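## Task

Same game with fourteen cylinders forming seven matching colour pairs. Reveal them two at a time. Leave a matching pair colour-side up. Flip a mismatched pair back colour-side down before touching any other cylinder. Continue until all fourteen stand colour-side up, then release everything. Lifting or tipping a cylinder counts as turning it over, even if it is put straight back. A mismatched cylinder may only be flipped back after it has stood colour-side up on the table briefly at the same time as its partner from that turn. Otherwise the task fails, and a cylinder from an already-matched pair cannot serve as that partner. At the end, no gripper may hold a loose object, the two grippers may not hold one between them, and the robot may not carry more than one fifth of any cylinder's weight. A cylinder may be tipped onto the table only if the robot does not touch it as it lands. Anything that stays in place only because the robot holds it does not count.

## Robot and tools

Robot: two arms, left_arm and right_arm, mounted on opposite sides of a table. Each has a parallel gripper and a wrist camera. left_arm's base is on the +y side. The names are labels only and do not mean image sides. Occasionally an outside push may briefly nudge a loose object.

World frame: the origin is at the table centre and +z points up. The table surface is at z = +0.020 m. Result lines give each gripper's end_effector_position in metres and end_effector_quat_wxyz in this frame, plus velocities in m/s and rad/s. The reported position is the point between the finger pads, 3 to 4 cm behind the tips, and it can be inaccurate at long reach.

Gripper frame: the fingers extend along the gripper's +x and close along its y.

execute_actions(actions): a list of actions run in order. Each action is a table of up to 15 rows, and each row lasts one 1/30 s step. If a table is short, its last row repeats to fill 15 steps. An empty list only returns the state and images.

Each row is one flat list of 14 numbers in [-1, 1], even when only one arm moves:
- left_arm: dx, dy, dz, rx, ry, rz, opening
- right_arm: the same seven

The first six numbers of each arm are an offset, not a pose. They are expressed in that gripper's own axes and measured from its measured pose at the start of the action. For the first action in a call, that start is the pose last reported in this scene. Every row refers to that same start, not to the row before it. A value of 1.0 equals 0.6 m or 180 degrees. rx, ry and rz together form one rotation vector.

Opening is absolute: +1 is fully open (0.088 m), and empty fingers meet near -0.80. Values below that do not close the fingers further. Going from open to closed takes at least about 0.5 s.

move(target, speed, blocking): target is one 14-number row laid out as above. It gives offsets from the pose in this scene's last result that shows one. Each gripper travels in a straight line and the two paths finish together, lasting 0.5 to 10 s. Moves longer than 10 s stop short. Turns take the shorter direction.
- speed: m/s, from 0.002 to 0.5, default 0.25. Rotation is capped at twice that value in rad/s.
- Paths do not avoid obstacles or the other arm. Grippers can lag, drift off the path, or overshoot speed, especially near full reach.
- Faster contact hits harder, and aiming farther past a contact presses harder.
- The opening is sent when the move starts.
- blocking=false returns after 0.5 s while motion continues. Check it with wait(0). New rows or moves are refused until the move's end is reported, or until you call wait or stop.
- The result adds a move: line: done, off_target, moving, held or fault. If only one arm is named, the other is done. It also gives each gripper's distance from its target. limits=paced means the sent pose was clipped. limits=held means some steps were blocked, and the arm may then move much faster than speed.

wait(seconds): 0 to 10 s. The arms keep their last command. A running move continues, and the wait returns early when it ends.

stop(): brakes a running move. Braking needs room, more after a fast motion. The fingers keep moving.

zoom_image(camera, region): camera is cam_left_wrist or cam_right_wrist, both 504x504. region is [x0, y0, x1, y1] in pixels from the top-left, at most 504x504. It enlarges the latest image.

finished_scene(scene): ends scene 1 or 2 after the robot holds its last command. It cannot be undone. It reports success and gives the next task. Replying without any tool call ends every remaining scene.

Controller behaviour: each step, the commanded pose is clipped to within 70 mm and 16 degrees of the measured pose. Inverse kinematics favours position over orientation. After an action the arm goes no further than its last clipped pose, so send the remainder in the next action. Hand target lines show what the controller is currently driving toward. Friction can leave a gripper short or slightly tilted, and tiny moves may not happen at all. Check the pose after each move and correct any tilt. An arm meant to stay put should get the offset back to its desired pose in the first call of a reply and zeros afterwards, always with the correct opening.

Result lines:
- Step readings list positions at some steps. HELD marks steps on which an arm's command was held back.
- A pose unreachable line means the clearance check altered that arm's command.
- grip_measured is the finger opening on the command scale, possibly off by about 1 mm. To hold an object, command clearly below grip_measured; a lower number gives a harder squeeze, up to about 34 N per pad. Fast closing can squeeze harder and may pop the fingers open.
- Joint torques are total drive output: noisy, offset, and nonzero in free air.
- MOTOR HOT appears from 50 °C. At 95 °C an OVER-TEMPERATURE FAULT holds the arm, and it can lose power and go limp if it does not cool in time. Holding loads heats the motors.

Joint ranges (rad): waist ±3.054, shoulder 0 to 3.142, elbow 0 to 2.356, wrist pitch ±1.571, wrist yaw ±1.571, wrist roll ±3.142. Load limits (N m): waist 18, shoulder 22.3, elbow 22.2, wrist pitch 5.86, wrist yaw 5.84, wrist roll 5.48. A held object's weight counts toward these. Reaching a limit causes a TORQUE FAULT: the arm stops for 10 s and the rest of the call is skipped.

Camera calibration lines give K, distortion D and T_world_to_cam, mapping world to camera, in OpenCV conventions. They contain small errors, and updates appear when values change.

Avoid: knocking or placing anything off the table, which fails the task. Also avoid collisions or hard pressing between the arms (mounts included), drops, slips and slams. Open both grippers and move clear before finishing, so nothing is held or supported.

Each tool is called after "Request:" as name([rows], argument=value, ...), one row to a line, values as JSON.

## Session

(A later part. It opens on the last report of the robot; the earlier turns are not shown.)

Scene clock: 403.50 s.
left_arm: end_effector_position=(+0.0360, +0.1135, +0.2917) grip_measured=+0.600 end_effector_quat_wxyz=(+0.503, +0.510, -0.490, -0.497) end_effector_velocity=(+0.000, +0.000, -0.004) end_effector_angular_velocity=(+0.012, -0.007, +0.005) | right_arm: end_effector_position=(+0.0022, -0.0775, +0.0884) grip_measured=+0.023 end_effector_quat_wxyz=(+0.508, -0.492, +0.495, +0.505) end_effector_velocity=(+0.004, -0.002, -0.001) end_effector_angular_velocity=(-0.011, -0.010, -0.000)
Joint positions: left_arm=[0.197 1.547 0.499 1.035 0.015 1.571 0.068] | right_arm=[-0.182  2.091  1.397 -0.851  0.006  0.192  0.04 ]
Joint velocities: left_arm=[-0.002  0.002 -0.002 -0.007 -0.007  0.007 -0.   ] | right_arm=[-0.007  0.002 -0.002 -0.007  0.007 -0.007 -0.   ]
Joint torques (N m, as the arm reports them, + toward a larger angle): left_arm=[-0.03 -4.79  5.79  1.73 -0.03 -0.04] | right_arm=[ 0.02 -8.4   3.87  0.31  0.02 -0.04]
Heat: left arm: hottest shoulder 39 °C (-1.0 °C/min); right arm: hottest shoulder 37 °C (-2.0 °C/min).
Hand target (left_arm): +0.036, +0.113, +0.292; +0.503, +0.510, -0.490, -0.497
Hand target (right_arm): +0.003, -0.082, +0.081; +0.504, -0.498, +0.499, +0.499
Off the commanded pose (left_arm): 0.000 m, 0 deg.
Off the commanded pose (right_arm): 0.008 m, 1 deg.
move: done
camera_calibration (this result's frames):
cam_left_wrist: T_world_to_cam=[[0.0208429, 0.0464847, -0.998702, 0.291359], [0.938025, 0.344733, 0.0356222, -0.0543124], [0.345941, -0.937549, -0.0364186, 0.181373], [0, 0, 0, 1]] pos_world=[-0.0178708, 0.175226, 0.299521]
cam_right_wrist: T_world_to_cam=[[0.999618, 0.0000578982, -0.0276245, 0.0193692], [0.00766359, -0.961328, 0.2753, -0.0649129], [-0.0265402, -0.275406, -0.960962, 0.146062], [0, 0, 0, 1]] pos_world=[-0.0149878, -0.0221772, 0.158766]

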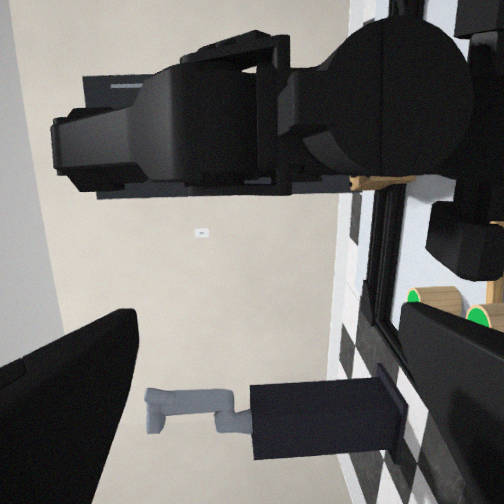

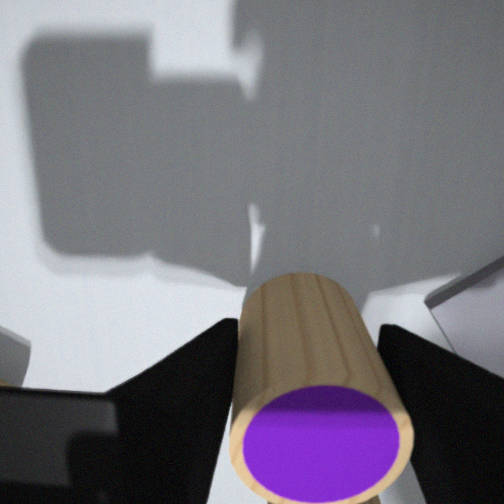

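Request:
move(target=[0,0,0,0,0,0,0.6, 0.018,0,-0.007,0,0.006,0,-0.25], speed=0.05)

Request:
move(target=[0,0,0,0,0,0,0.6, 0,0,0,0,0,0,0.55])

Request:
wait(seconds=1)

Request:
move(target=[0,0,0,0,0,0,0.6, 0,0,0,0,0,0,-0.25])

Request:
move(target=[0,0,0,0,0,0,0.6, -0.06,0,0,0,0,0,-0.25])

Request:
move(target=[0,0,0,0,0,0,0.6, -0.288,-0.067,0.083,0,-0.494,0,-0.25], speed=0.4)

Scene clock: 407.07 s.
left_arm: end_effector_position=(+0.0360, +0.1135, +0.2917) grip_measured=+0.600 end_effector_quat_wxyz=(+0.503, +0.510, -0.490, -0.497) end_effector_velocity=(+0.000, +0.000, -0.004) end_effector_angular_velocity=(+0.012, +0.008, +0.005) | right_arm: end_effector_position=(+0.0020, -0.0766, +0.0856) grip_measured=+0.022 end_effector_quat_wxyz=(+0.509, -0.491, +0.494, +0.506) end_effector_velocity=(+0.002, -0.000, -0.001) end_effector_angular_velocity=(+0.004, -0.007, -0.010)
Joint positions: left_arm=[0.197 1.547 0.499 1.035 0.015 1.571 0.068] | right_arm=[-0.182  2.096  1.391 -0.836  0.006  0.192  0.04 ]
Joint velocities: left_arm=[-0.002  0.002 -0.002 -0.007 -0.007 -0.007 -0.   ] | right_arm=[-0.002 -0.002 -0.007  0.007  0.007  0.007 -0.   ]
Joint torques (N m, as the arm reports them, + toward a larger angle): left_arm=[ 0.01 -4.86  5.93  1.75 -0.02 -0.05] | right_arm=[ 0.09 -8.27  3.71  0.33 -0.11 -0.01]
Heat: left arm: hottest shoulder 39 °C (-1.0 °C/min); right arm: hottest shoulder 37 °C (-2.0 °C/min).
Hand target (left_arm): +0.036, +0.113, +0.292; +0.503, +0.510, -0.490, -0.497
Hand target (right_arm): +0.002, -0.082, +0.078; +0.504, -0.497, +0.499, +0.500
Off the commanded pose (left_arm): 0.000 m, 0 deg.
Off the commanded pose (right_arm): 0.009 m, 1 deg.
move: off_target (right_arm)
camera_calibration (this result's frames):
cam_left_wrist: T_world_to_cam=[[0.0208429, 0.0464847, -0.998702, 0.291359], [0.938025, 0.344733, 0.0356222, -0.0543124], [0.345941, -0.937549, -0.0364186, 0.181373], [0, 0, 0, 1]] pos_world=[-0.0178708, 0.175226, 0.299521]
cam_right_wrist: T_world_to_cam=[[0.999593, 0.000194763, -0.0285405, 0.0195437], [0.00791389, -0.962658, 0.270604, -0.062987], [-0.0274221, -0.27072, -0.962268, 0.144031], [0, 0, 0, 1]] pos_world=[-0.0150876, -0.0216468, 0.156199]

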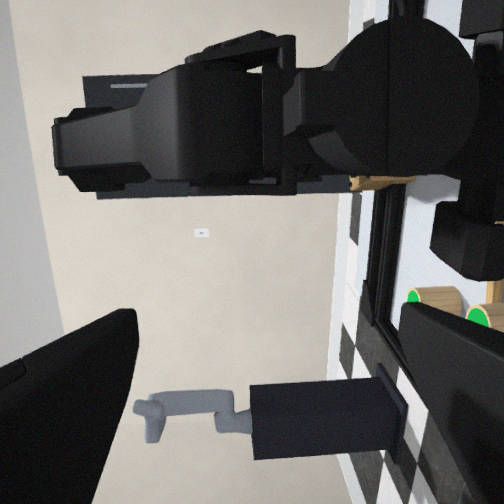

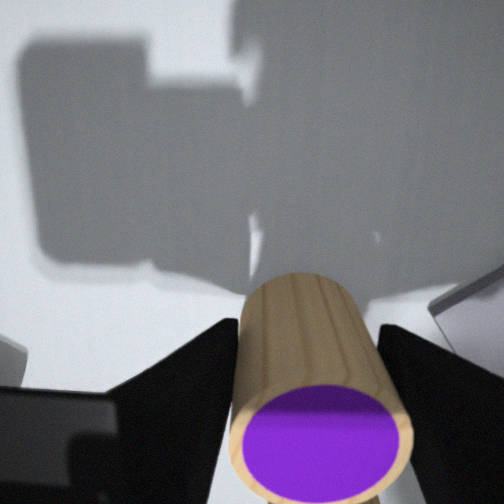

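Scene clock: 407.73 s.
left_arm: end_effector_position=(+0.0360, +0.1135, +0.2917) grip_measured=+0.600 end_effector_quat_wxyz=(+0.503, +0.510, -0.490, -0.497) end_effector_velocity=(+0.002, +0.001, +0.000) end_effector_angular_velocity=(+0.002, +0.022, +0.010) | right_arm: end_effector_position=(+0.0019, -0.0766, +0.0856) grip_measured=+0.548 end_effector_quat_wxyz=(+0.509, -0.491, +0.494, +0.506) end_effector_velocity=(-0.000, -0.001, +0.001) end_effector_angular_velocity=(-0.004, +0.007, +0.005)
Joint positions: left_arm=[0.197 1.547 0.499 1.035 0.015 1.571 0.068] | right_arm=[-0.182  2.096  1.391 -0.836  0.006  0.192  0.066]
Joint velocities: left_arm=[ 0.002 -0.007 -0.002 -0.007 -0.007 -0.022 -0.   ] | right_arm=[-0.002 -0.002  0.002 -0.007 -0.007 -0.007  0.   ]
Joint torques (N m, as the arm reports them, + toward a larger angle): left_arm=[ 0.02 -4.74  5.82  1.76  0.   -0.07] | right_arm=[ 0.08 -9.74  5.13  0.16  0.   -0.01]
Heat: left arm: hottest shoulder 39 °C (-1.0 °C/min); right arm: hottest shoulder 37 °C (-2.0 °C/min).
Hand target (left_arm): +0.036, +0.113, +0.292; +0.503, +0.510, -0.490, -0.497
Hand target (right_arm): +0.002, -0.077, +0.086; +0.509, -0.491, +0.494, +0.506
Off the commanded pose (left_arm): 0.000 m, 0 deg.
Off the commanded pose (right_arm): 0.000 m, 0 deg.
move: done
camera_calibration (this result's frames):
cam_left_wrist: T_world_to_cam=[[0.0208429, 0.0464847, -0.998702, 0.291359], [0.938025, 0.344733, 0.0356222, -0.0543124], [0.345941, -0.937549, -0.0364186, 0.181373], [0, 0, 0, 1]] pos_world=[-0.0178708, 0.175226, 0.299521]
cam_right_wrist: T_world_to_cam=[[0.999582, 0.000204331, -0.0289151, 0.0196329], [0.00802647, -0.962639, 0.270669, -0.063001], [-0.0277795, -0.270788, -0.962238, 0.144019], [0, 0, 0, 1]] pos_world=[-0.0151182, -0.0216526, 0.156201]

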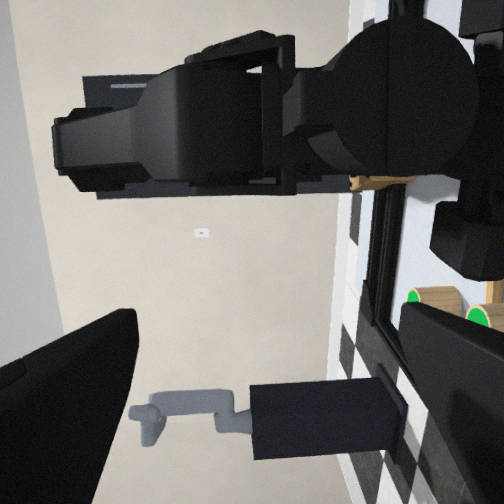

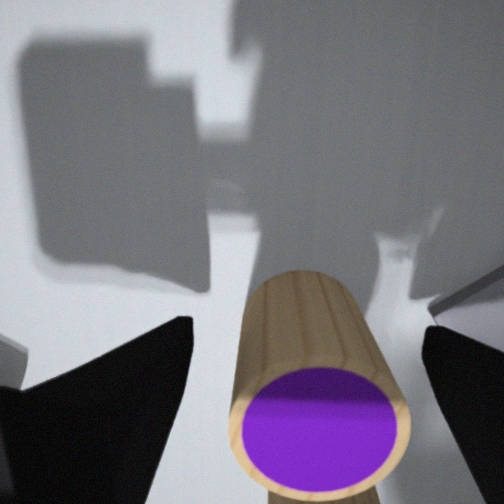

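Scene clock: 408.73 s.
left_arm: end_effector_position=(+0.0360, +0.1135, +0.2917) grip_measured=+0.600 end_effector_quat_wxyz=(+0.503, +0.510, -0.490, -0.497) end_effector_velocity=(-0.004, +0.000, -0.000) end_effector_angular_velocity=(-0.003, +0.007, -0.015) | right_arm: end_effector_position=(+0.0019, -0.0766, +0.0856) grip_measured=+0.550 end_effector_quat_wxyz=(+0.509, -0.491, +0.494, +0.506) end_effector_velocity=(+0.001, -0.006, -0.002) end_effector_angular_velocity=(-0.028, +0.002, -0.010)
Joint positions: left_arm=[0.197 1.547 0.499 1.035 0.015 1.571 0.068] | right_arm=[-0.182  2.096  1.391 -0.836  0.006  0.192  0.066]
Joint velocities: left_arm=[-0.007  0.002 -0.002  0.007  0.007 -0.007 -0.   ] | right_arm=[-0.002  0.002 -0.002 -0.022 -0.007  0.007 -0.   ]
Joint torques (N m, as the arm reports them, + toward a larger angle): left_arm=[-0.09 -4.65  5.84  1.74 -0.01 -0.04] | right_arm=[ 0.07 -9.73  5.13  0.16  0.01 -0.02]
Heat: left arm: hottest shoulder 39 °C (-1.0 °C/min); right arm: hottest shoulder 37 °C (-2.0 °C/min).
Hand target (left_arm): +0.036, +0.113, +0.292; +0.503, +0.510, -0.490, -0.497
Hand target (right_arm): +0.002, -0.077, +0.086; +0.509, -0.491, +0.494, +0.506
Off the commanded pose (left_arm): 0.000 m, 0 deg.
Off the commanded pose (right_arm): 0.000 m, 0 deg.
wait: 1.00 s; at rest by 0.17 s
camera_calibration (this result's frames):
cam_left_wrist: T_world_to_cam=[[0.0208429, 0.0464847, -0.998702, 0.291359], [0.938025, 0.344733, 0.0356222, -0.0543124], [0.345941, -0.937549, -0.0364186, 0.181373], [0, 0, 0, 1]] pos_world=[-0.0178708, 0.175226, 0.299521]
cam_right_wrist: T_world_to_cam=[[0.999582, 0.000204331, -0.0289151, 0.0196329], [0.00802647, -0.962639, 0.270669, -0.063001], [-0.0277795, -0.270788, -0.962238, 0.144019], [0, 0, 0, 1]] pos_world=[-0.0151182, -0.0216526, 0.156201]

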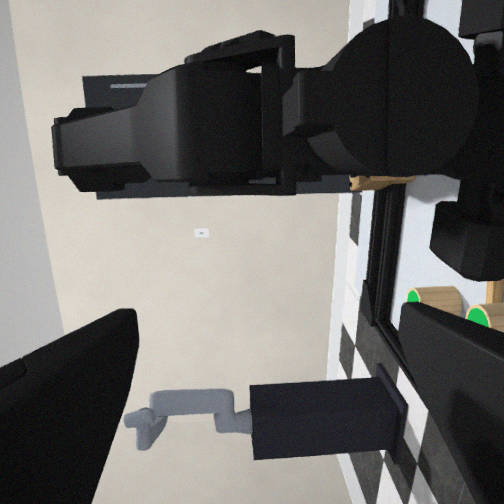

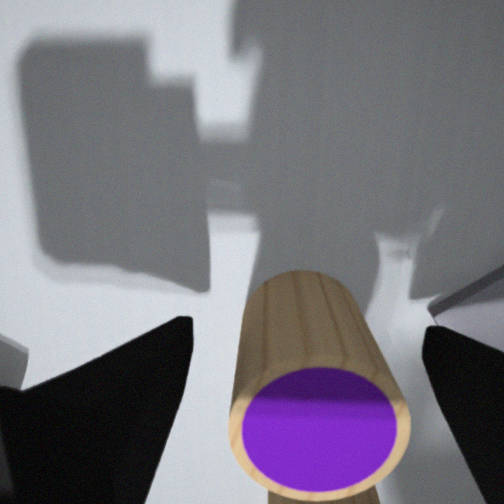

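Scene clock: 409.23 s.
left_arm: end_effector_position=(+0.0360, +0.1135, +0.2917) grip_measured=+0.600 end_effector_quat_wxyz=(+0.503, +0.510, -0.490, -0.497) end_effector_velocity=(-0.002, -0.000, +0.000) end_effector_angular_velocity=(+0.002, +0.008, -0.010) | right_arm: end_effector_position=(+0.0021, -0.0767, +0.0856) grip_measured=+0.021 end_effector_quat_wxyz=(+0.509, -0.491, +0.493, +0.506) end_effector_velocity=(-0.001, -0.006, +0.000) end_effector_angular_velocity=(-0.026, +0.018, -0.009)
Joint positions: left_arm=[0.197 1.547 0.499 1.035 0.015 1.571 0.068] | right_arm=[-0.182  2.096  1.391 -0.836  0.007  0.192  0.04 ]
Joint velocities: left_arm=[-0.002 -0.002  0.002 -0.007  0.007 -0.007  0.   ] | right_arm=[-0.002 -0.002 -0.002 -0.022 -0.022  0.007 -0.   ]
Joint torques (N m, as the arm reports them, + toward a larger angle): left_arm=[ 0.06 -4.84  5.83  1.75 -0.03 -0.03] | right_arm=[ 0.03 -9.69  5.1   0.19 -0.02 -0.01]
Heat: left arm: hottest shoulder 39 °C (-2.0 °C/min); right arm: hottest shoulder 38 °C (-1.0 °C/min).
Hand target (left_arm): +0.036, +0.113, +0.292; +0.503, +0.510, -0.490, -0.497
Hand target (right_arm): +0.002, -0.077, +0.086; +0.509, -0.491, +0.494, +0.506
Off the commanded pose (left_arm): 0.000 m, 0 deg.
Off the commanded pose (right_arm): 0.000 m, 0 deg.
move: done
camera_calibration (this result's frames):
cam_left_wrist: T_world_to_cam=[[0.0208429, 0.0464847, -0.998702, 0.291359], [0.938025, 0.344733, 0.0356222, -0.0543124], [0.345941, -0.937549, -0.0364186, 0.181373], [0, 0, 0, 1]] pos_world=[-0.0178708, 0.175226, 0.299521]
cam_right_wrist: T_world_to_cam=[[0.999605, 0.000174622, -0.0280955, 0.0194322], [0.00778224, -0.962576, 0.270901, -0.0630743], [-0.0269967, -0.271012, -0.962197, 0.143982], [0, 0, 0, 1]] pos_world=[-0.0150466, -0.0216962, 0.156172]

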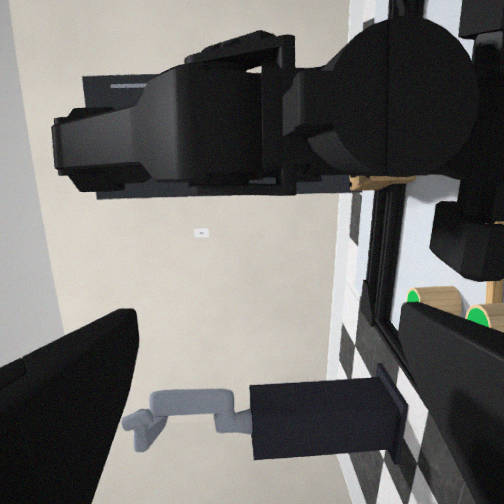

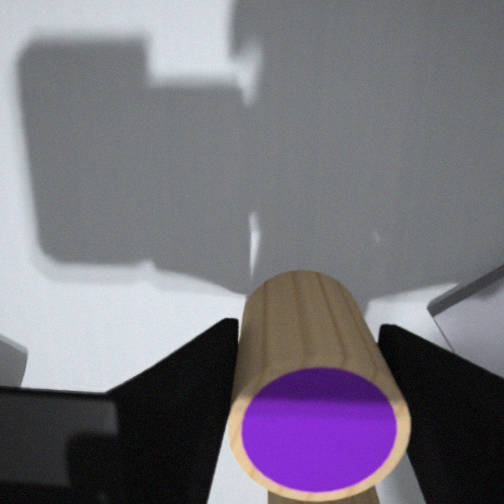

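Scene clock: 410.03 s.
left_arm: end_effector_position=(+0.0360, +0.1135, +0.2915) grip_measured=+0.600 end_effector_quat_wxyz=(+0.503, +0.510, -0.490, -0.497) end_effector_velocity=(+0.000, +0.000, -0.003) end_effector_angular_velocity=(+0.011, +0.037, +0.005) | right_arm: end_effector_position=(+0.0029, -0.0810, +0.1154) grip_measured=+0.021 end_effector_quat_wxyz=(+0.506, -0.496, +0.497, +0.501) end_effector_velocity=(+0.002, -0.002, +0.000) end_effector_angular_velocity=(-0.009, +0.006, +0.015)
Joint positions: left_arm=[0.197 1.547 0.499 1.035 0.015 1.571 0.068] | right_arm=[-0.182  2.048  1.446 -0.957  0.007  0.192  0.04 ]
Joint velocities: left_arm=[-0.002  0.002 -0.002 -0.007 -0.007 -0.037 -0.   ] | right_arm=[-0.007 -0.002 -0.002 -0.007 -0.007 -0.022 -0.   ]
Joint torques (N m, as the arm reports them, + toward a larger angle): left_arm=[-0.01 -4.72  5.91  1.77  0.   -0.04] | right_arm=[  0.12 -10.53   6.65  -0.05   0.01   0.  ]
Heat: left arm: hottest shoulder 39 °C (-2.0 °C/min); right arm: hottest shoulder 38 °C (-1.0 °C/min).
Hand target (left_arm): +0.036, +0.114, +0.292; +0.503, +0.510, -0.490, -0.497
Hand target (right_arm): +0.002, -0.078, +0.122; +0.509, -0.491, +0.493, +0.506
Off the commanded pose (left_arm): 0.000 m, 0 deg.
Off the commanded pose (right_arm): 0.007 m, 1 deg.
move: done
camera_calibration (this result's frames):
cam_left_wrist: T_world_to_cam=[[0.0208276, 0.0468654, -0.998684, 0.291159], [0.938025, 0.344719, 0.0357392, -0.0543613], [0.34594, -0.937535, -0.0367813, 0.181539], [0, 0, 0, 1]] pos_world=[-0.0178735, 0.175294, 0.299396]
cam_right_wrist: T_world_to_cam=[[0.999689, -0.000272595, -0.0249214, 0.0190536], [0.00689654, -0.957869, 0.287124, -0.0768427], [-0.0239497, -0.287206, -0.957569, 0.16973], [0, 0, 0, 1]] pos_world=[-0.0144528, -0.0248525, 0.185066]

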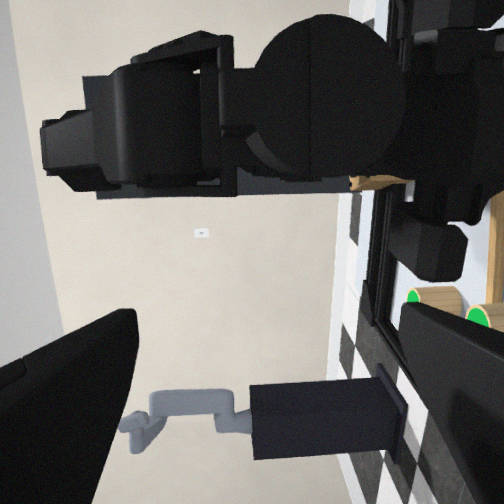

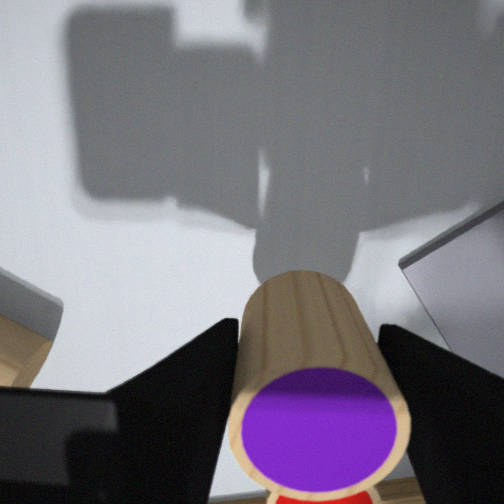

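Scene clock: 412.57 s.
left_arm: end_effector_position=(+0.0360, +0.1135, +0.2915) grip_measured=+0.600 end_effector_quat_wxyz=(+0.503, +0.510, -0.490, -0.497) end_effector_velocity=(+0.002, +0.002, -0.004) end_effector_angular_velocity=(+0.012, -0.007, +0.019) | right_arm: end_effector_position=(+0.0415, -0.0329, +0.2981) grip_measured=+0.021 end_effector_quat_wxyz=(+0.707, +0.009, -0.000, +0.708) end_effector_velocity=(+0.000, -0.001, -0.002) end_effector_angular_velocity=(-0.002, +0.007, +0.005)
Joint positions: left_arm=[0.197 1.547 0.499 1.035 0.015 1.571 0.068] | right_arm=[-0.256  1.524  0.613  0.925  0.111  0.011  0.04 ]
Joint velocities: left_arm=[-0.002 -0.002 -0.007 -0.007 -0.022  0.007 -0.   ] | right_arm=[-0.002  0.002 -0.007  0.007 -0.007  0.007  0.   ]
Joint torques (N m, as the arm reports them, + toward a larger angle): left_arm=[-0.04 -4.79  5.85  1.73 -0.02 -0.06] | right_arm=[-0.25 -5.08  4.33  2.09 -0.1  -0.17]
Heat: left arm: hottest shoulder 38 °C (-3.0 °C/min); right arm: hottest shoulder 38 °C (-1.0 °C/min).
Hand target (left_arm): +0.036, +0.114, +0.292; +0.503, +0.510, -0.490, -0.497
Hand target (right_arm): +0.042, -0.034, +0.289; +0.707, -0.000, +0.003, +0.708
Off the commanded pose (left_arm): 0.000 m, 0 deg.
Off the commanded pose (right_arm): 0.009 m, 1 deg.
move: off_target (right_arm)
camera_calibration (this result's frames):
cam_left_wrist: T_world_to_cam=[[0.0208276, 0.0468654, -0.998684, 0.291159], [0.938025, 0.344719, 0.0357392, -0.0543613], [0.34594, -0.937535, -0.0367813, 0.181539], [0, 0, 0, 1]] pos_world=[-0.0178735, 0.175294, 0.299396]
cam_right_wrist: T_world_to_cam=[[0.999513, 0.03035, -0.00727168, -0.0192131], [0.00175491, -0.287288, -0.957843, 0.309886], [-0.0311596, 0.957363, -0.287201, 0.200804], [0, 0, 0, 1]] pos_world=[0.0249169, -0.102633, 0.354354]

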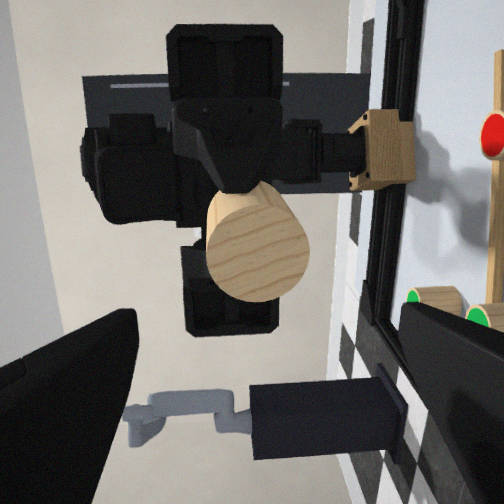

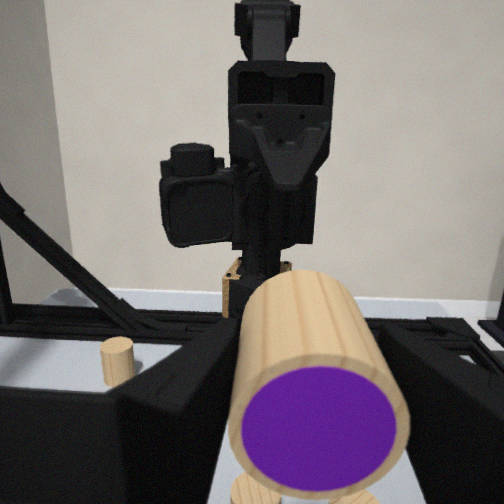

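Request:
move(target=[0.157,0.004,0,0,0,0,0.6, 0,0,0,0,0,0,-0.25], speed=0.15)

Request:
move(target=[0,0,0,0,0,0,-0.25, 0,0,0,0,0,0,-0.25])

Request:
move(target=[0,0,0,0,0,0,-0.25, 0,0,0,0,0,0,0.55])

Request:
move(target=[0,0,0,0,0,0,-0.25, -0.1,0,0,0,0,0,0.55])

Request:
move(target=[-0.275,-0.30,-0.2,0,0,-0.497,-0.25, -0.095,0.045,-0.25,0,0.504,0,0.55], speed=0.4)

Scene clock: 417.70 s.
left_arm: end_effector_position=(+0.0397, +0.0220, +0.2925) grip_measured=+0.600 end_effector_quat_wxyz=(+0.503, +0.510, -0.490, -0.497) end_effector_velocity=(-0.000, -0.002, +0.004) end_effector_angular_velocity=(-0.008, +0.007, +0.005) | right_arm: end_effector_position=(+0.0415, -0.0330, +0.2975) grip_measured=+0.021 end_effector_quat_wxyz=(+0.707, +0.009, -0.000, +0.708) end_effector_velocity=(+0.000, -0.001, -0.003) end_effector_angular_velocity=(-0.017, +0.005, +0.005)
Joint positions: left_arm=[0.197 1.855 0.871 0.97  0.015 1.571 0.068] | right_arm=[-0.256  1.525  0.612  0.926  0.111  0.011  0.04 ]
Joint velocities: left_arm=[-0.002 -0.002  0.012 -0.007 -0.007 -0.007 -0.   ] | right_arm=[-0.002 -0.007 -0.002 -0.022 -0.007  0.007 -0.   ]
Joint torques (N m, as the arm reports them, + toward a larger angle): left_arm=[-0.25 -6.07  7.17  1.57 -0.05 -0.06] | right_arm=[ 0.07 -6.35  6.12  1.76  0.01  0.  ]
Heat: left arm: hottest shoulder 38 °C (-3.0 °C/min); right arm: hottest shoulder 38 °C (+0.0 °C/min).
Hand target (left_arm): +0.039, +0.019, +0.292; +0.503, +0.510, -0.490, -0.497
Hand target (right_arm): +0.041, -0.033, +0.298; +0.707, +0.009, -0.000, +0.708
Off the commanded pose (left_arm): 0.003 m, 0 deg.
Off the commanded pose (right_arm): 0.001 m, 0 deg.
move: done
camera_calibration (this result's frames):
cam_left_wrist: T_world_to_cam=[[0.0208276, 0.0468654, -0.998684, 0.296362], [0.938025, 0.344719, 0.0357392, -0.0263195], [0.34594, -0.937535, -0.0367813, 0.0944988], [0, 0, 0, 1]] pos_world=[-0.0141751, 0.0837796, 0.300389]
cam_right_wrist: T_world_to_cam=[[0.999513, 0.0303445, -0.00720947, -0.0192435], [0.00183656, -0.288014, -0.957625, 0.309256], [-0.0311351, 0.957145, -0.287929, 0.200951], [0, 0, 0, 1]] pos_world=[0.0249228, -0.102686, 0.353872]

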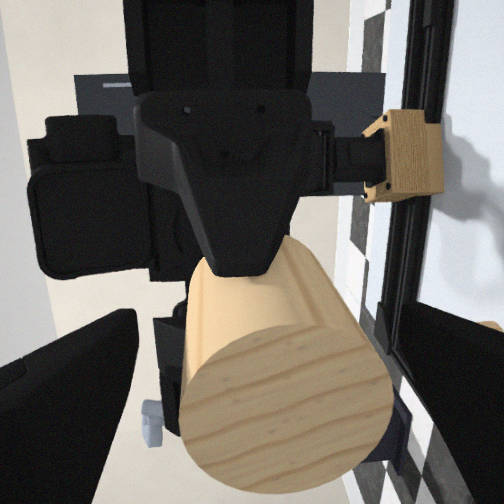

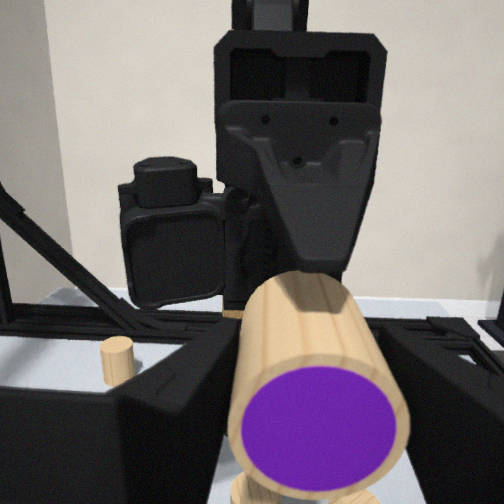

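Scene clock: 418.20 s.
left_arm: end_effector_position=(+0.0397, +0.0220, +0.2925) grip_measured=+0.049 end_effector_quat_wxyz=(+0.503, +0.510, -0.490, -0.497) end_effector_velocity=(-0.002, +0.001, +0.001) end_effector_angular_velocity=(+0.002, +0.008, -0.010) | right_arm: end_effector_position=(+0.0415, -0.0330, +0.2975) grip_measured=+0.021 end_effector_quat_wxyz=(+0.707, +0.009, +0.000, +0.708) end_effector_velocity=(-0.000, -0.000, -0.004) end_effector_angular_velocity=(-0.012, -0.009, +0.005)
Joint positions: left_arm=[0.197 1.855 0.871 0.97  0.015 1.571 0.041] | right_arm=[-0.256  1.525  0.612  0.926  0.111  0.011  0.04 ]
Joint velocities: left_arm=[-0.002 -0.007 -0.002 -0.007  0.007 -0.007 -0.001] | right_arm=[-0.002  0.002 -0.002 -0.007 -0.007 -0.007 -0.   ]
Joint torques (N m, as the arm reports them, + toward a larger angle): left_arm=[-0.12 -7.    5.96  1.8   0.01 -0.06] | right_arm=[ 0.06 -6.29  6.03  1.88  0.01 -0.01]
Heat: left arm: hottest shoulder 38 °C (-3.0 °C/min); right arm: hottest shoulder 38 °C (+0.0 °C/min).
Hand target (left_arm): +0.040, +0.022, +0.293; +0.503, +0.510, -0.490, -0.497
Hand target (right_arm): +0.042, -0.033, +0.298; +0.707, +0.009, -0.000, +0.708
Off the commanded pose (left_arm): 0.000 m, 0 deg.
Off the commanded pose (right_arm): 0.000 m, 0 deg.
move: done
camera_calibration (this result's frames):
cam_left_wrist: T_world_to_cam=[[0.0208276, 0.0468654, -0.998684, 0.296362], [0.938025, 0.344719, 0.0357392, -0.0263195], [0.34594, -0.937535, -0.0367813, 0.0944988], [0, 0, 0, 1]] pos_world=[-0.0141751, 0.0837796, 0.300389]
cam_right_wrist: T_world_to_cam=[[0.999514, 0.0303418, -0.00717837, -0.0192534], [0.00187738, -0.288377, -0.957515, 0.309131], [-0.0311228, 0.957036, -0.288294, 0.201031], [0, 0, 0, 1]] pos_world=[0.0249203, -0.102663, 0.353815]

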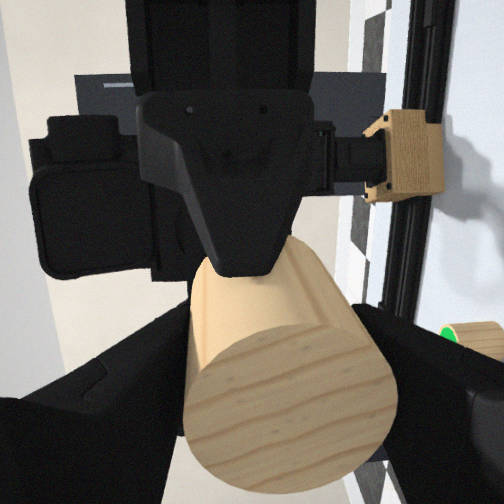

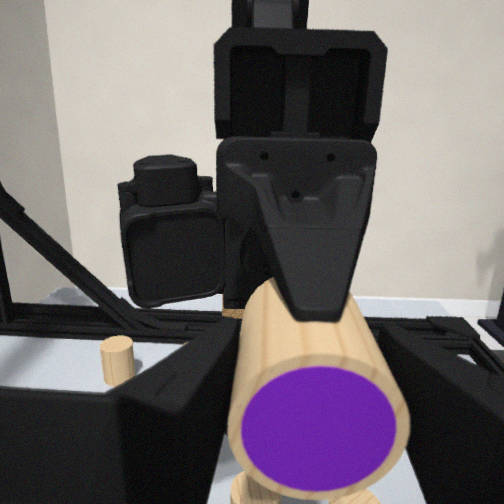

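Scene clock: 418.87 s.
left_arm: end_effector_position=(+0.0397, +0.0220, +0.2924) grip_measured=+0.048 end_effector_quat_wxyz=(+0.503, +0.510, -0.490, -0.497) end_effector_velocity=(-0.000, +0.001, -0.001) end_effector_angular_velocity=(+0.008, -0.007, +0.005) | right_arm: end_effector_position=(+0.0415, -0.0330, +0.2975) grip_measured=+0.548 end_effector_quat_wxyz=(+0.707, +0.009, +0.000, +0.708) end_effector_velocity=(-0.000, -0.001, -0.002) end_effector_angular_velocity=(-0.007, +0.006, +0.005)
Joint positions: left_arm=[0.197 1.855 0.871 0.97  0.015 1.571 0.041] | right_arm=[-0.256  1.525  0.612  0.926  0.111  0.011  0.066]
Joint velocities: left_arm=[-0.002 -0.002 -0.002 -0.007 -0.007  0.007 -0.   ] | right_arm=[-0.002 -0.002 -0.002 -0.007 -0.007  0.007  0.   ]
Joint torques (N m, as the arm reports them, + toward a larger angle): left_arm=[-0.02 -6.96  6.15  1.81  0.04 -0.03] | right_arm=[ 0.04 -6.25  6.05  1.85  0.02 -0.01]
Heat: left arm: hottest shoulder 38 °C (-3.0 °C/min); right arm: hottest shoulder 38 °C (+0.0 °C/min).
Hand target (left_arm): +0.040, +0.022, +0.293; +0.503, +0.510, -0.490, -0.497
Hand target (right_arm): +0.042, -0.033, +0.297; +0.707, +0.009, +0.000, +0.707
Off the commanded pose (left_arm): 0.000 m, 0 deg.
Off the commanded pose (right_arm): 0.000 m, 0 deg.
move: done
camera_calibration (this result's frames):
cam_left_wrist: T_world_to_cam=[[0.0207968, 0.0476267, -0.998649, 0.29617], [0.938026, 0.344692, 0.0359731, -0.0263821], [0.345939, -0.937507, -0.0375066, 0.0947064], [0, 0, 0, 1]] pos_world=[-0.0141749, 0.083776, 0.300271]
cam_right_wrist: T_world_to_cam=[[0.999514, 0.0303418, -0.00717837, -0.0192534], [0.00187738, -0.288377, -0.957515, 0.309131], [-0.0311228, 0.957036, -0.288294, 0.201031], [0, 0, 0, 1]] pos_world=[0.0249203, -0.102663, 0.353815]

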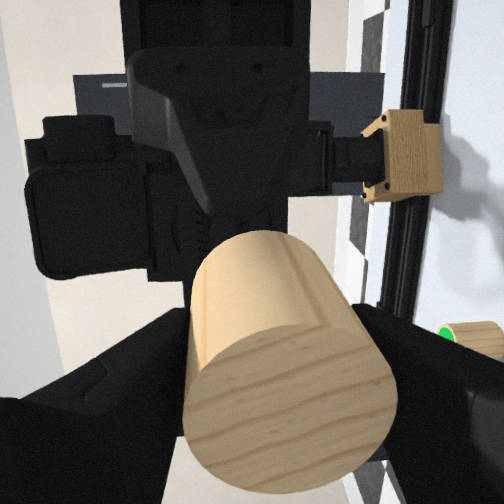

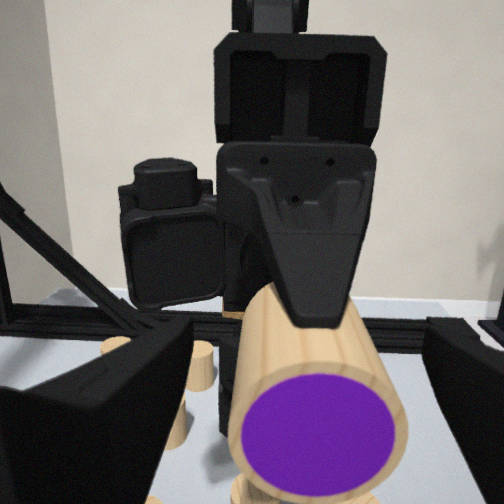

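Scene clock: 419.77 s.
left_arm: end_effector_position=(+0.0397, +0.0220, +0.2924) grip_measured=+0.047 end_effector_quat_wxyz=(+0.503, +0.510, -0.490, -0.497) end_effector_velocity=(-0.005, +0.000, -0.001) end_effector_angular_velocity=(+0.007, +0.022, -0.014) | right_arm: end_effector_position=(+0.0418, -0.0897, +0.3010) grip_measured=+0.550 end_effector_quat_wxyz=(+0.706, +0.013, -0.003, +0.708) end_effector_velocity=(-0.002, -0.004, -0.004) end_effector_angular_velocity=(-0.017, +0.005, +0.010)
Joint positions: left_arm=[0.197 1.855 0.871 0.97  0.015 1.571 0.041] | right_arm=[-0.229  1.271  0.421  0.872  0.138  0.011  0.066]
Joint velocities: left_arm=[-0.007 -0.002 -0.002 -0.007  0.007 -0.022 -0.   ] | right_arm=[ 0.002 -0.017 -0.012 -0.022 -0.007  0.007 -0.   ]
Joint torques (N m, as the arm reports them, + toward a larger angle): left_arm=[-0.19 -6.98  6.1   1.76  0.01 -0.03] | right_arm=[ 0.28 -5.24  4.55  1.62  0.15 -0.01]
Heat: left arm: hottest shoulder 39 °C (-2.0 °C/min); right arm: hottest shoulder 38 °C (+0.0 °C/min).
Hand target (left_arm): +0.040, +0.022, +0.292; +0.503, +0.510, -0.490, -0.497
Hand target (right_arm): +0.042, -0.093, +0.297; +0.707, +0.009, -0.000, +0.707
Off the commanded pose (left_arm): 0.000 m, 0 deg.
Off the commanded pose (right_arm): 0.005 m, 1 deg.
move: done
camera_calibration (this result's frames):
cam_left_wrist: T_world_to_cam=[[0.0207968, 0.0476267, -0.998649, 0.29617], [0.938026, 0.344692, 0.0359731, -0.0263821], [0.345939, -0.937507, -0.0375066, 0.0947064], [0, 0, 0, 1]] pos_world=[-0.0141749, 0.083776, 0.300271]
cam_right_wrist: T_world_to_cam=[[0.999488, 0.0308073, -0.00863513, -0.0173632], [0.000291012, -0.278636, -0.960397, 0.298004], [-0.0319933, 0.959903, -0.278502, 0.253696], [0, 0, 0, 1]] pos_world=[0.0253841, -0.159954, 0.356707]

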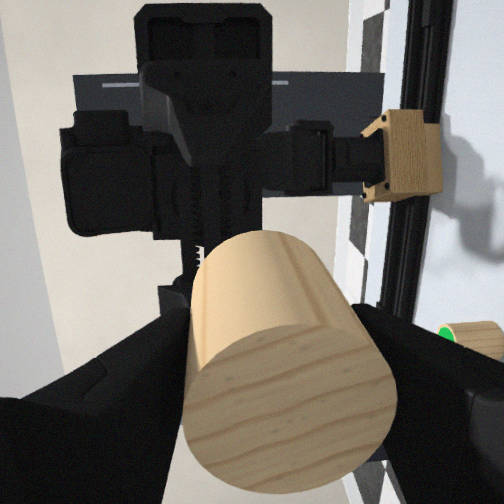

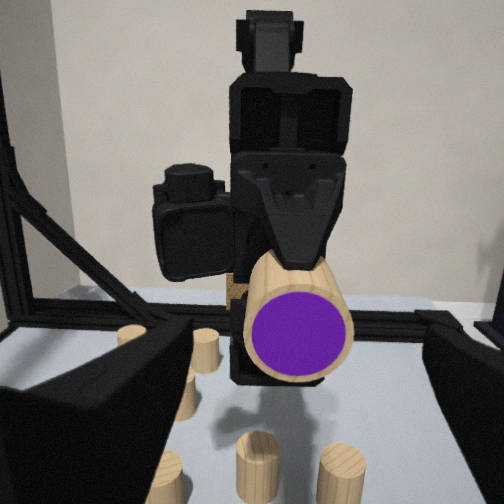

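Scene clock: 422.23 s.
left_arm: end_effector_position=(+0.1524, +0.1939, +0.1153) grip_measured=+0.043 end_effector_quat_wxyz=(+0.012, +0.705, +0.012, -0.709) end_effector_velocity=(+0.000, +0.001, +0.002) end_effector_angular_velocity=(+0.020, -0.016, -0.015) | right_arm: end_effector_position=(+0.0141, -0.1453, +0.1510) grip_measured=+0.550 end_effector_quat_wxyz=(+0.503, -0.495, +0.496, +0.506) end_effector_velocity=(-0.004, -0.002, +0.003) end_effector_angular_velocity=(-0.026, +0.017, +0.010)
Joint positions: left_arm=[ 0.541  1.997  1.261 -0.836  0.006  1.921  0.041] | right_arm=[-0.183  1.765  1.21  -0.998  0.     0.183  0.066]
Joint velocities: left_arm=[-0.007  0.002  0.012 -0.022 -0.022  0.007 -0.   ] | right_arm=[ 0.002  0.007  0.022 -0.037 -0.022 -0.007 -0.   ]
Joint torques (N m, as the arm reports them, + toward a larger angle): left_arm=[ 0.22 -6.37  6.36 -0.06 -0.17  0.12] | right_arm=[-0.2  -6.28  6.78 -0.07 -0.12  0.12]
Heat: left arm: hottest shoulder 39 °C (-2.0 °C/min); right arm: hottest shoulder 37 °C (-1.0 °C/min).
Hand target (left_arm): +0.155, +0.193, +0.115; +0.010, +0.707, +0.013, -0.707
Hand target (right_arm): +0.014, -0.143, +0.150; +0.503, -0.495, +0.500, +0.502
Off the commanded pose (left_arm): 0.003 m, 1 deg.
Off the commanded pose (right_arm): 0.003 m, 1 deg.
move: done
camera_calibration (this result's frames):
cam_left_wrist: T_world_to_cam=[[-0.0122345, 0.999438, 0.0311995, -0.189431], [0.94897, 0.00177205, 0.31536, -0.152407], [0.315128, 0.0334657, -0.948459, 0.131666], [0, 0, 0, 1]] pos_world=[0.10082, 0.185189, 0.178853]
cam_right_wrist: T_world_to_cam=[[0.999452, 0.00795012, -0.0321287, 0.0109841], [0.0167303, -0.958927, 0.28316, -0.148431], [-0.0285579, -0.283542, -0.958535, 0.186357], [0, 0, 0, 1]] pos_world=[-0.00317282, -0.0895815, 0.221012]

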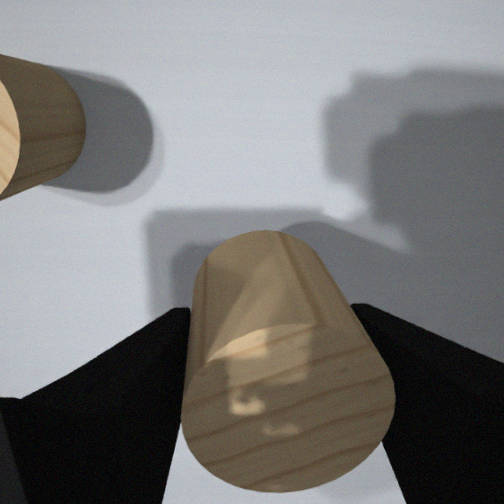

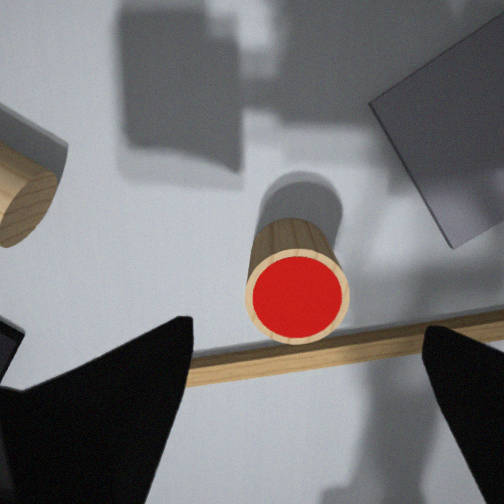

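Request:
move(target=[0.068,0,0,0,0,0,-0.25, 0.123,0,-0.004,0,0,0,0.55], speed=0.1)

Request:
move(target=[0,0,0,0,0,0,0.6, 0,0,0,0,0,0,-0.25])

Request:
move(target=[-0.1,0,0,0,0,0,0.6, -0.1,0,0,0,0,0,-0.25])

Request:
move(target=[-0.268,0.128,0.197,0,0,0.5,0.6, -0.248,-0.047,0.192,0,-0.492,0,-0.25], speed=0.4)

Scene clock: 427.53 s.
left_arm: end_effector_position=(+0.1533, +0.1926, +0.0788) grip_measured=+0.038 end_effector_quat_wxyz=(+0.015, +0.706, +0.009, -0.708) end_effector_velocity=(+0.004, +0.001, +0.000) end_effector_angular_velocity=(+0.001, -0.023, +0.010) | right_arm: end_effector_position=(+0.0134, -0.1419, +0.0839) grip_measured=+0.550 end_effector_quat_wxyz=(+0.507, -0.489, +0.492, +0.512) end_effector_velocity=(+0.000, -0.003, -0.001) end_effector_angular_velocity=(-0.013, +0.005, -0.009)
Joint positions: left_arm=[ 0.541  2.07   1.204 -0.698  0.005  1.921  0.041] | right_arm=[-0.183  1.873  1.052 -0.71  -0.001  0.183  0.066]
Joint velocities: left_arm=[ 0.002 -0.002 -0.002  0.007 -0.022 -0.007 -0.   ] | right_arm=[-0.002  0.002 -0.002 -0.007 -0.007  0.007 -0.   ]
Joint torques (N m, as the arm reports them, + toward a larger angle): left_arm=[-0.03 -6.35  4.42  0.66  0.07  0.01] | right_arm=[ 0.22 -6.54  3.41  0.36  0.01  0.02]
Heat: left arm: hottest shoulder 39 °C (-1.0 °C/min); right arm: hottest shoulder 37 °C (+0.0 °C/min).
Hand target (left_arm): +0.152, +0.194, +0.075; +0.012, +0.705, +0.012, -0.709
Hand target (right_arm): +0.014, -0.147, +0.077; +0.503, -0.495, +0.496, +0.506
Off the commanded pose (left_arm): 0.005 m, 0 deg.
Off the commanded pose (right_arm): 0.008 m, 1 deg.
move: done
camera_calibration (this result's frames):
cam_left_wrist: T_world_to_cam=[[-0.0123502, 0.999632, 0.0241536, -0.186423], [0.94768, 0.00399582, 0.319196, -0.142256], [0.318982, 0.026832, -0.947381, 0.0974417], [0, 0, 0, 1]] pos_world=[0.101428, 0.184308, 0.142225]
cam_right_wrist: T_world_to_cam=[[0.999288, 0.00870305, -0.0367113, 0.0100531], [0.0180513, -0.964721, 0.262656, -0.125231], [-0.0331303, -0.263132, -0.964191, 0.126365], [0, 0, 0, 1]] pos_world=[-0.00359889, -0.0876494, 0.155102]

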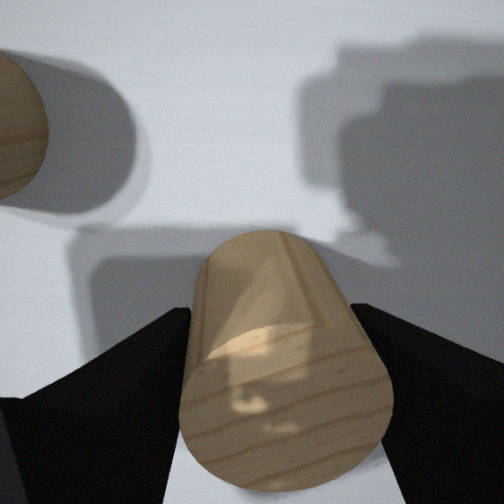

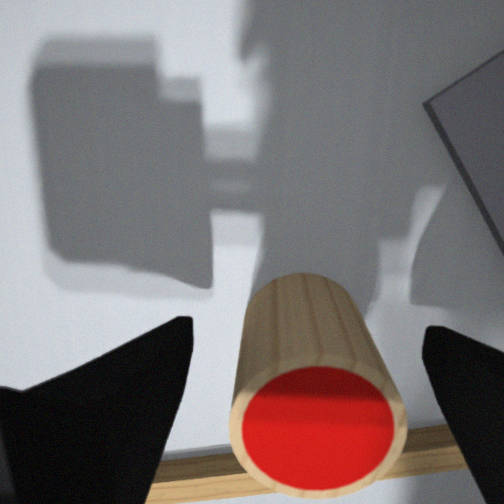

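Scene clock: 428.20 s.
left_arm: end_effector_position=(+0.1533, +0.1925, +0.0788) grip_measured=+0.598 end_effector_quat_wxyz=(+0.015, +0.706, +0.009, -0.708) end_effector_velocity=(-0.000, +0.003, -0.001) end_effector_angular_velocity=(+0.020, -0.016, +0.000) | right_arm: end_effector_position=(+0.0134, -0.1419, +0.0839) grip_measured=+0.021 end_effector_quat_wxyz=(+0.507, -0.489, +0.492, +0.512) end_effector_velocity=(+0.001, +0.004, +0.000) end_effector_angular_velocity=(+0.023, -0.004, +0.019)
Joint positions: left_arm=[ 0.541  2.07   1.204 -0.697  0.005  1.921  0.068] | right_arm=[-0.183  1.873  1.052 -0.71  -0.     0.184  0.04 ]
Joint velocities: left_arm=[-0.007  0.002 -0.002 -0.007 -0.022 -0.007  0.001] | right_arm=[-0.002 -0.002 -0.002  0.022  0.007 -0.022 -0.   ]
Joint torques (N m, as the arm reports them, + toward a larger angle): left_arm=[-0.03 -7.33  4.93  0.18  0.05  0.01] | right_arm=[ 0.03 -7.84  4.78  0.22  0.   -0.01]
Heat: left arm: hottest shoulder 39 °C (-1.0 °C/min); right arm: hottest shoulder 37 °C (+0.0 °C/min).
Hand target (left_arm): +0.153, +0.193, +0.079; +0.015, +0.706, +0.009, -0.708
Hand target (right_arm): +0.013, -0.142, +0.084; +0.507, -0.489, +0.492, +0.512
Off the commanded pose (left_arm): 0.000 m, 0 deg.
Off the commanded pose (right_arm): 0.000 m, 0 deg.
move: done
camera_calibration (this result's frames):
cam_left_wrist: T_world_to_cam=[[-0.0123537, 0.99964, 0.0237983, -0.186319], [0.947635, 0.00410872, 0.31933, -0.14231], [0.319117, 0.026497, -0.947345, 0.0974752], [0, 0, 0, 1]] pos_world=[0.10145, 0.184253, 0.142221]
cam_right_wrist: T_world_to_cam=[[0.999307, 0.00829577, -0.0362841, 0.00988802], [0.0175559, -0.964647, 0.262961, -0.125308], [-0.0328199, -0.263416, -0.964124, 0.126295], [0, 0, 0, 1]] pos_world=[-0.00353627, -0.087692, 0.155074]

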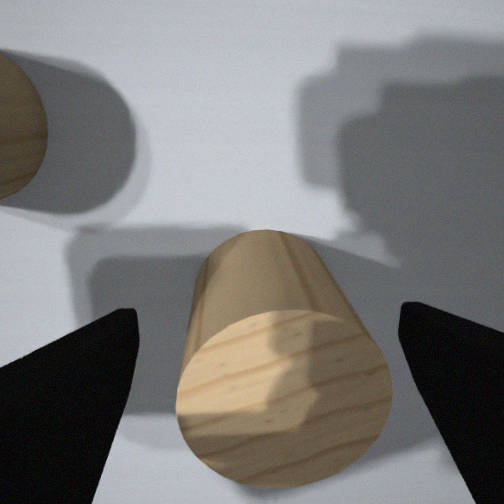

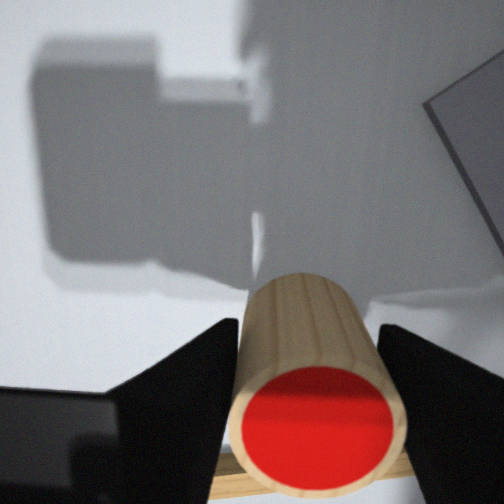

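Scene clock: 429.07 s.
left_arm: end_effector_position=(+0.1521, +0.1955, +0.1327) grip_measured=+0.600 end_effector_quat_wxyz=(+0.010, +0.704, +0.015, -0.710) end_effector_velocity=(-0.003, +0.007, -0.000) end_effector_angular_velocity=(+0.037, +0.007, +0.005) | right_arm: end_effector_position=(+0.0145, -0.1474, +0.1383) grip_measured=+0.021 end_effector_quat_wxyz=(+0.504, -0.494, +0.495, +0.507) end_effector_velocity=(+0.002, -0.002, +0.002) end_effector_angular_velocity=(-0.013, +0.005, -0.014)
Joint positions: left_arm=[ 0.541  1.968  1.296 -0.908  0.005  1.921  0.068] | right_arm=[-0.183  1.77   1.162 -0.941 -0.     0.184  0.04 ]
Joint velocities: left_arm=[-0.002  0.002  0.002 -0.037 -0.007 -0.007  0.   ] | right_arm=[-0.007 -0.002  0.007 -0.022 -0.007  0.007 -0.   ]
Joint torques (N m, as the arm reports them, + toward a larger angle): left_arm=[-0.06 -8.23  6.6  -0.06  0.03  0.01] | right_arm=[ 0.   -8.43  6.65  0.    0.01 -0.02]
Heat: left arm: hottest shoulder 39 °C (-1.0 °C/min); right arm: hottest shoulder 37 °C (+0.0 °C/min).
Hand target (left_arm): +0.153, +0.193, +0.139; +0.015, +0.706, +0.009, -0.708
Hand target (right_arm): +0.014, -0.144, +0.144; +0.507, -0.489, +0.491, +0.512
Off the commanded pose (left_arm): 0.007 m, 1 deg.
Off the commanded pose (right_arm): 0.006 m, 1 deg.
move: done
camera_calibration (this result's frames):
cam_left_wrist: T_world_to_cam=[[-0.0121546, 0.999149, 0.0394259, -0.192678], [0.949626, -0.000813744, 0.313383, -0.156921], [0.313148, 0.041249, -0.948808, 0.147086], [0, 0, 0, 1]] pos_world=[0.100615, 0.186319, 0.19633]
cam_right_wrist: T_world_to_cam=[[0.999417, 0.00770915, -0.0332531, 0.0103724], [0.0166971, -0.960073, 0.279252, -0.146478], [-0.0297726, -0.279644, -0.959642, 0.174272], [0, 0, 0, 1]] pos_world=[-0.00273206, -0.091975, 0.208488]

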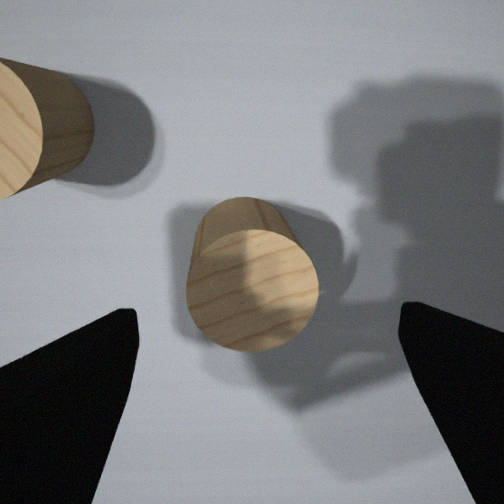

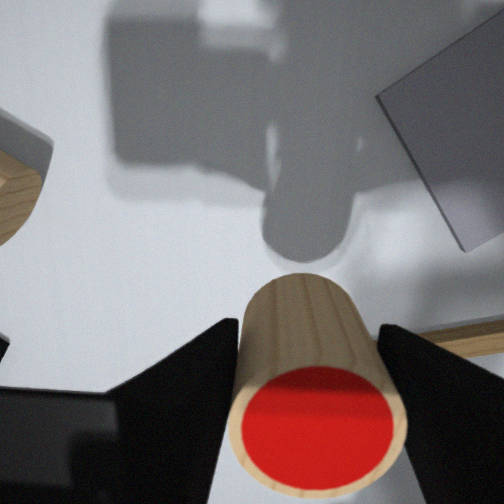

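Scene clock: 431.60 s.
left_arm: end_effector_position=(+0.0370, +0.1136, +0.2982) grip_measured=+0.600 end_effector_quat_wxyz=(+0.506, +0.505, -0.493, -0.495) end_effector_velocity=(+0.000, +0.001, -0.001) end_effector_angular_velocity=(-0.007, +0.007, +0.005) | right_arm: end_effector_position=(+0.0415, -0.0347, +0.2979) grip_measured=+0.021 end_effector_quat_wxyz=(+0.704, +0.012, +0.003, +0.710) end_effector_velocity=(-0.002, -0.000, -0.000) end_effector_angular_velocity=(+0.002, +0.007, +0.020)
Joint positions: left_arm=[0.203 1.532 0.506 1.026 0.024 1.567 0.068] | right_arm=[-0.26   1.517  0.605  0.926  0.1    0.02   0.04 ]
Joint velocities: left_arm=[-0.002  0.007 -0.007  0.022 -0.007 -0.007 -0.   ] | right_arm=[-0.002  0.002 -0.002  0.007 -0.022  0.007 -0.   ]
Joint torques (N m, as the arm reports them, + toward a larger angle): left_arm=[-0.34 -4.    5.18  2.04 -0.23 -0.15] | right_arm=[-0.24 -5.24  4.55  2.09 -0.1  -0.2 ]
Heat: left arm: hottest shoulder 39 °C (+0.0 °C/min); right arm: hottest shoulder 37 °C (+0.0 °C/min).
Hand target (left_arm): +0.037, +0.114, +0.294; +0.506, +0.507, -0.489, -0.498
Hand target (right_arm): +0.042, -0.036, +0.290; +0.704, +0.003, +0.006, +0.710
Off the commanded pose (left_arm): 0.004 m, 1 deg.
Off the commanded pose (right_arm): 0.009 m, 1 deg.
move: off_target (right_arm)
camera_calibration (this result's frames):
cam_left_wrist: T_world_to_cam=[[0.0172826, 0.033372, -0.999294, 0.299658], [0.93931, 0.341951, 0.0276648, -0.0529267], [0.342633, -0.939125, -0.0254369, 0.178407], [0, 0, 0, 1]] pos_world=[-0.0165924, 0.175645, 0.305448]
cam_right_wrist: T_world_to_cam=[[0.999153, 0.0380936, -0.0155345, -0.0164059], [-0.00395313, -0.286957, -0.957935, 0.309489], [-0.040949, 0.957186, -0.286563, 0.202714], [0, 0, 0, 1]] pos_world=[0.0259164, -0.1046, 0.354305]

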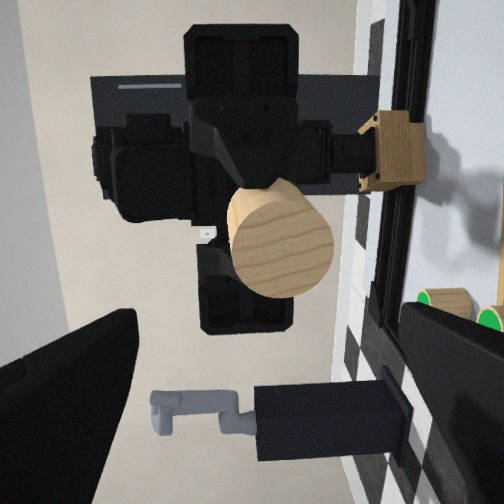

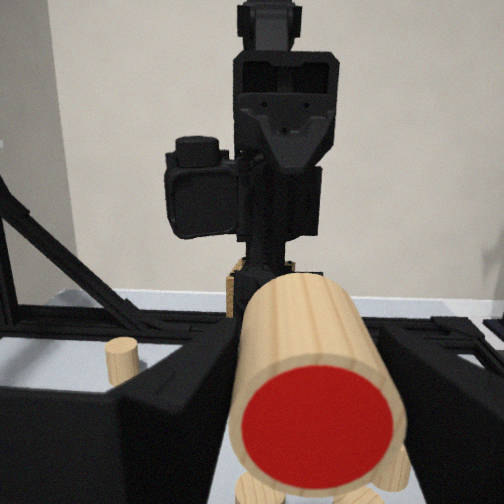

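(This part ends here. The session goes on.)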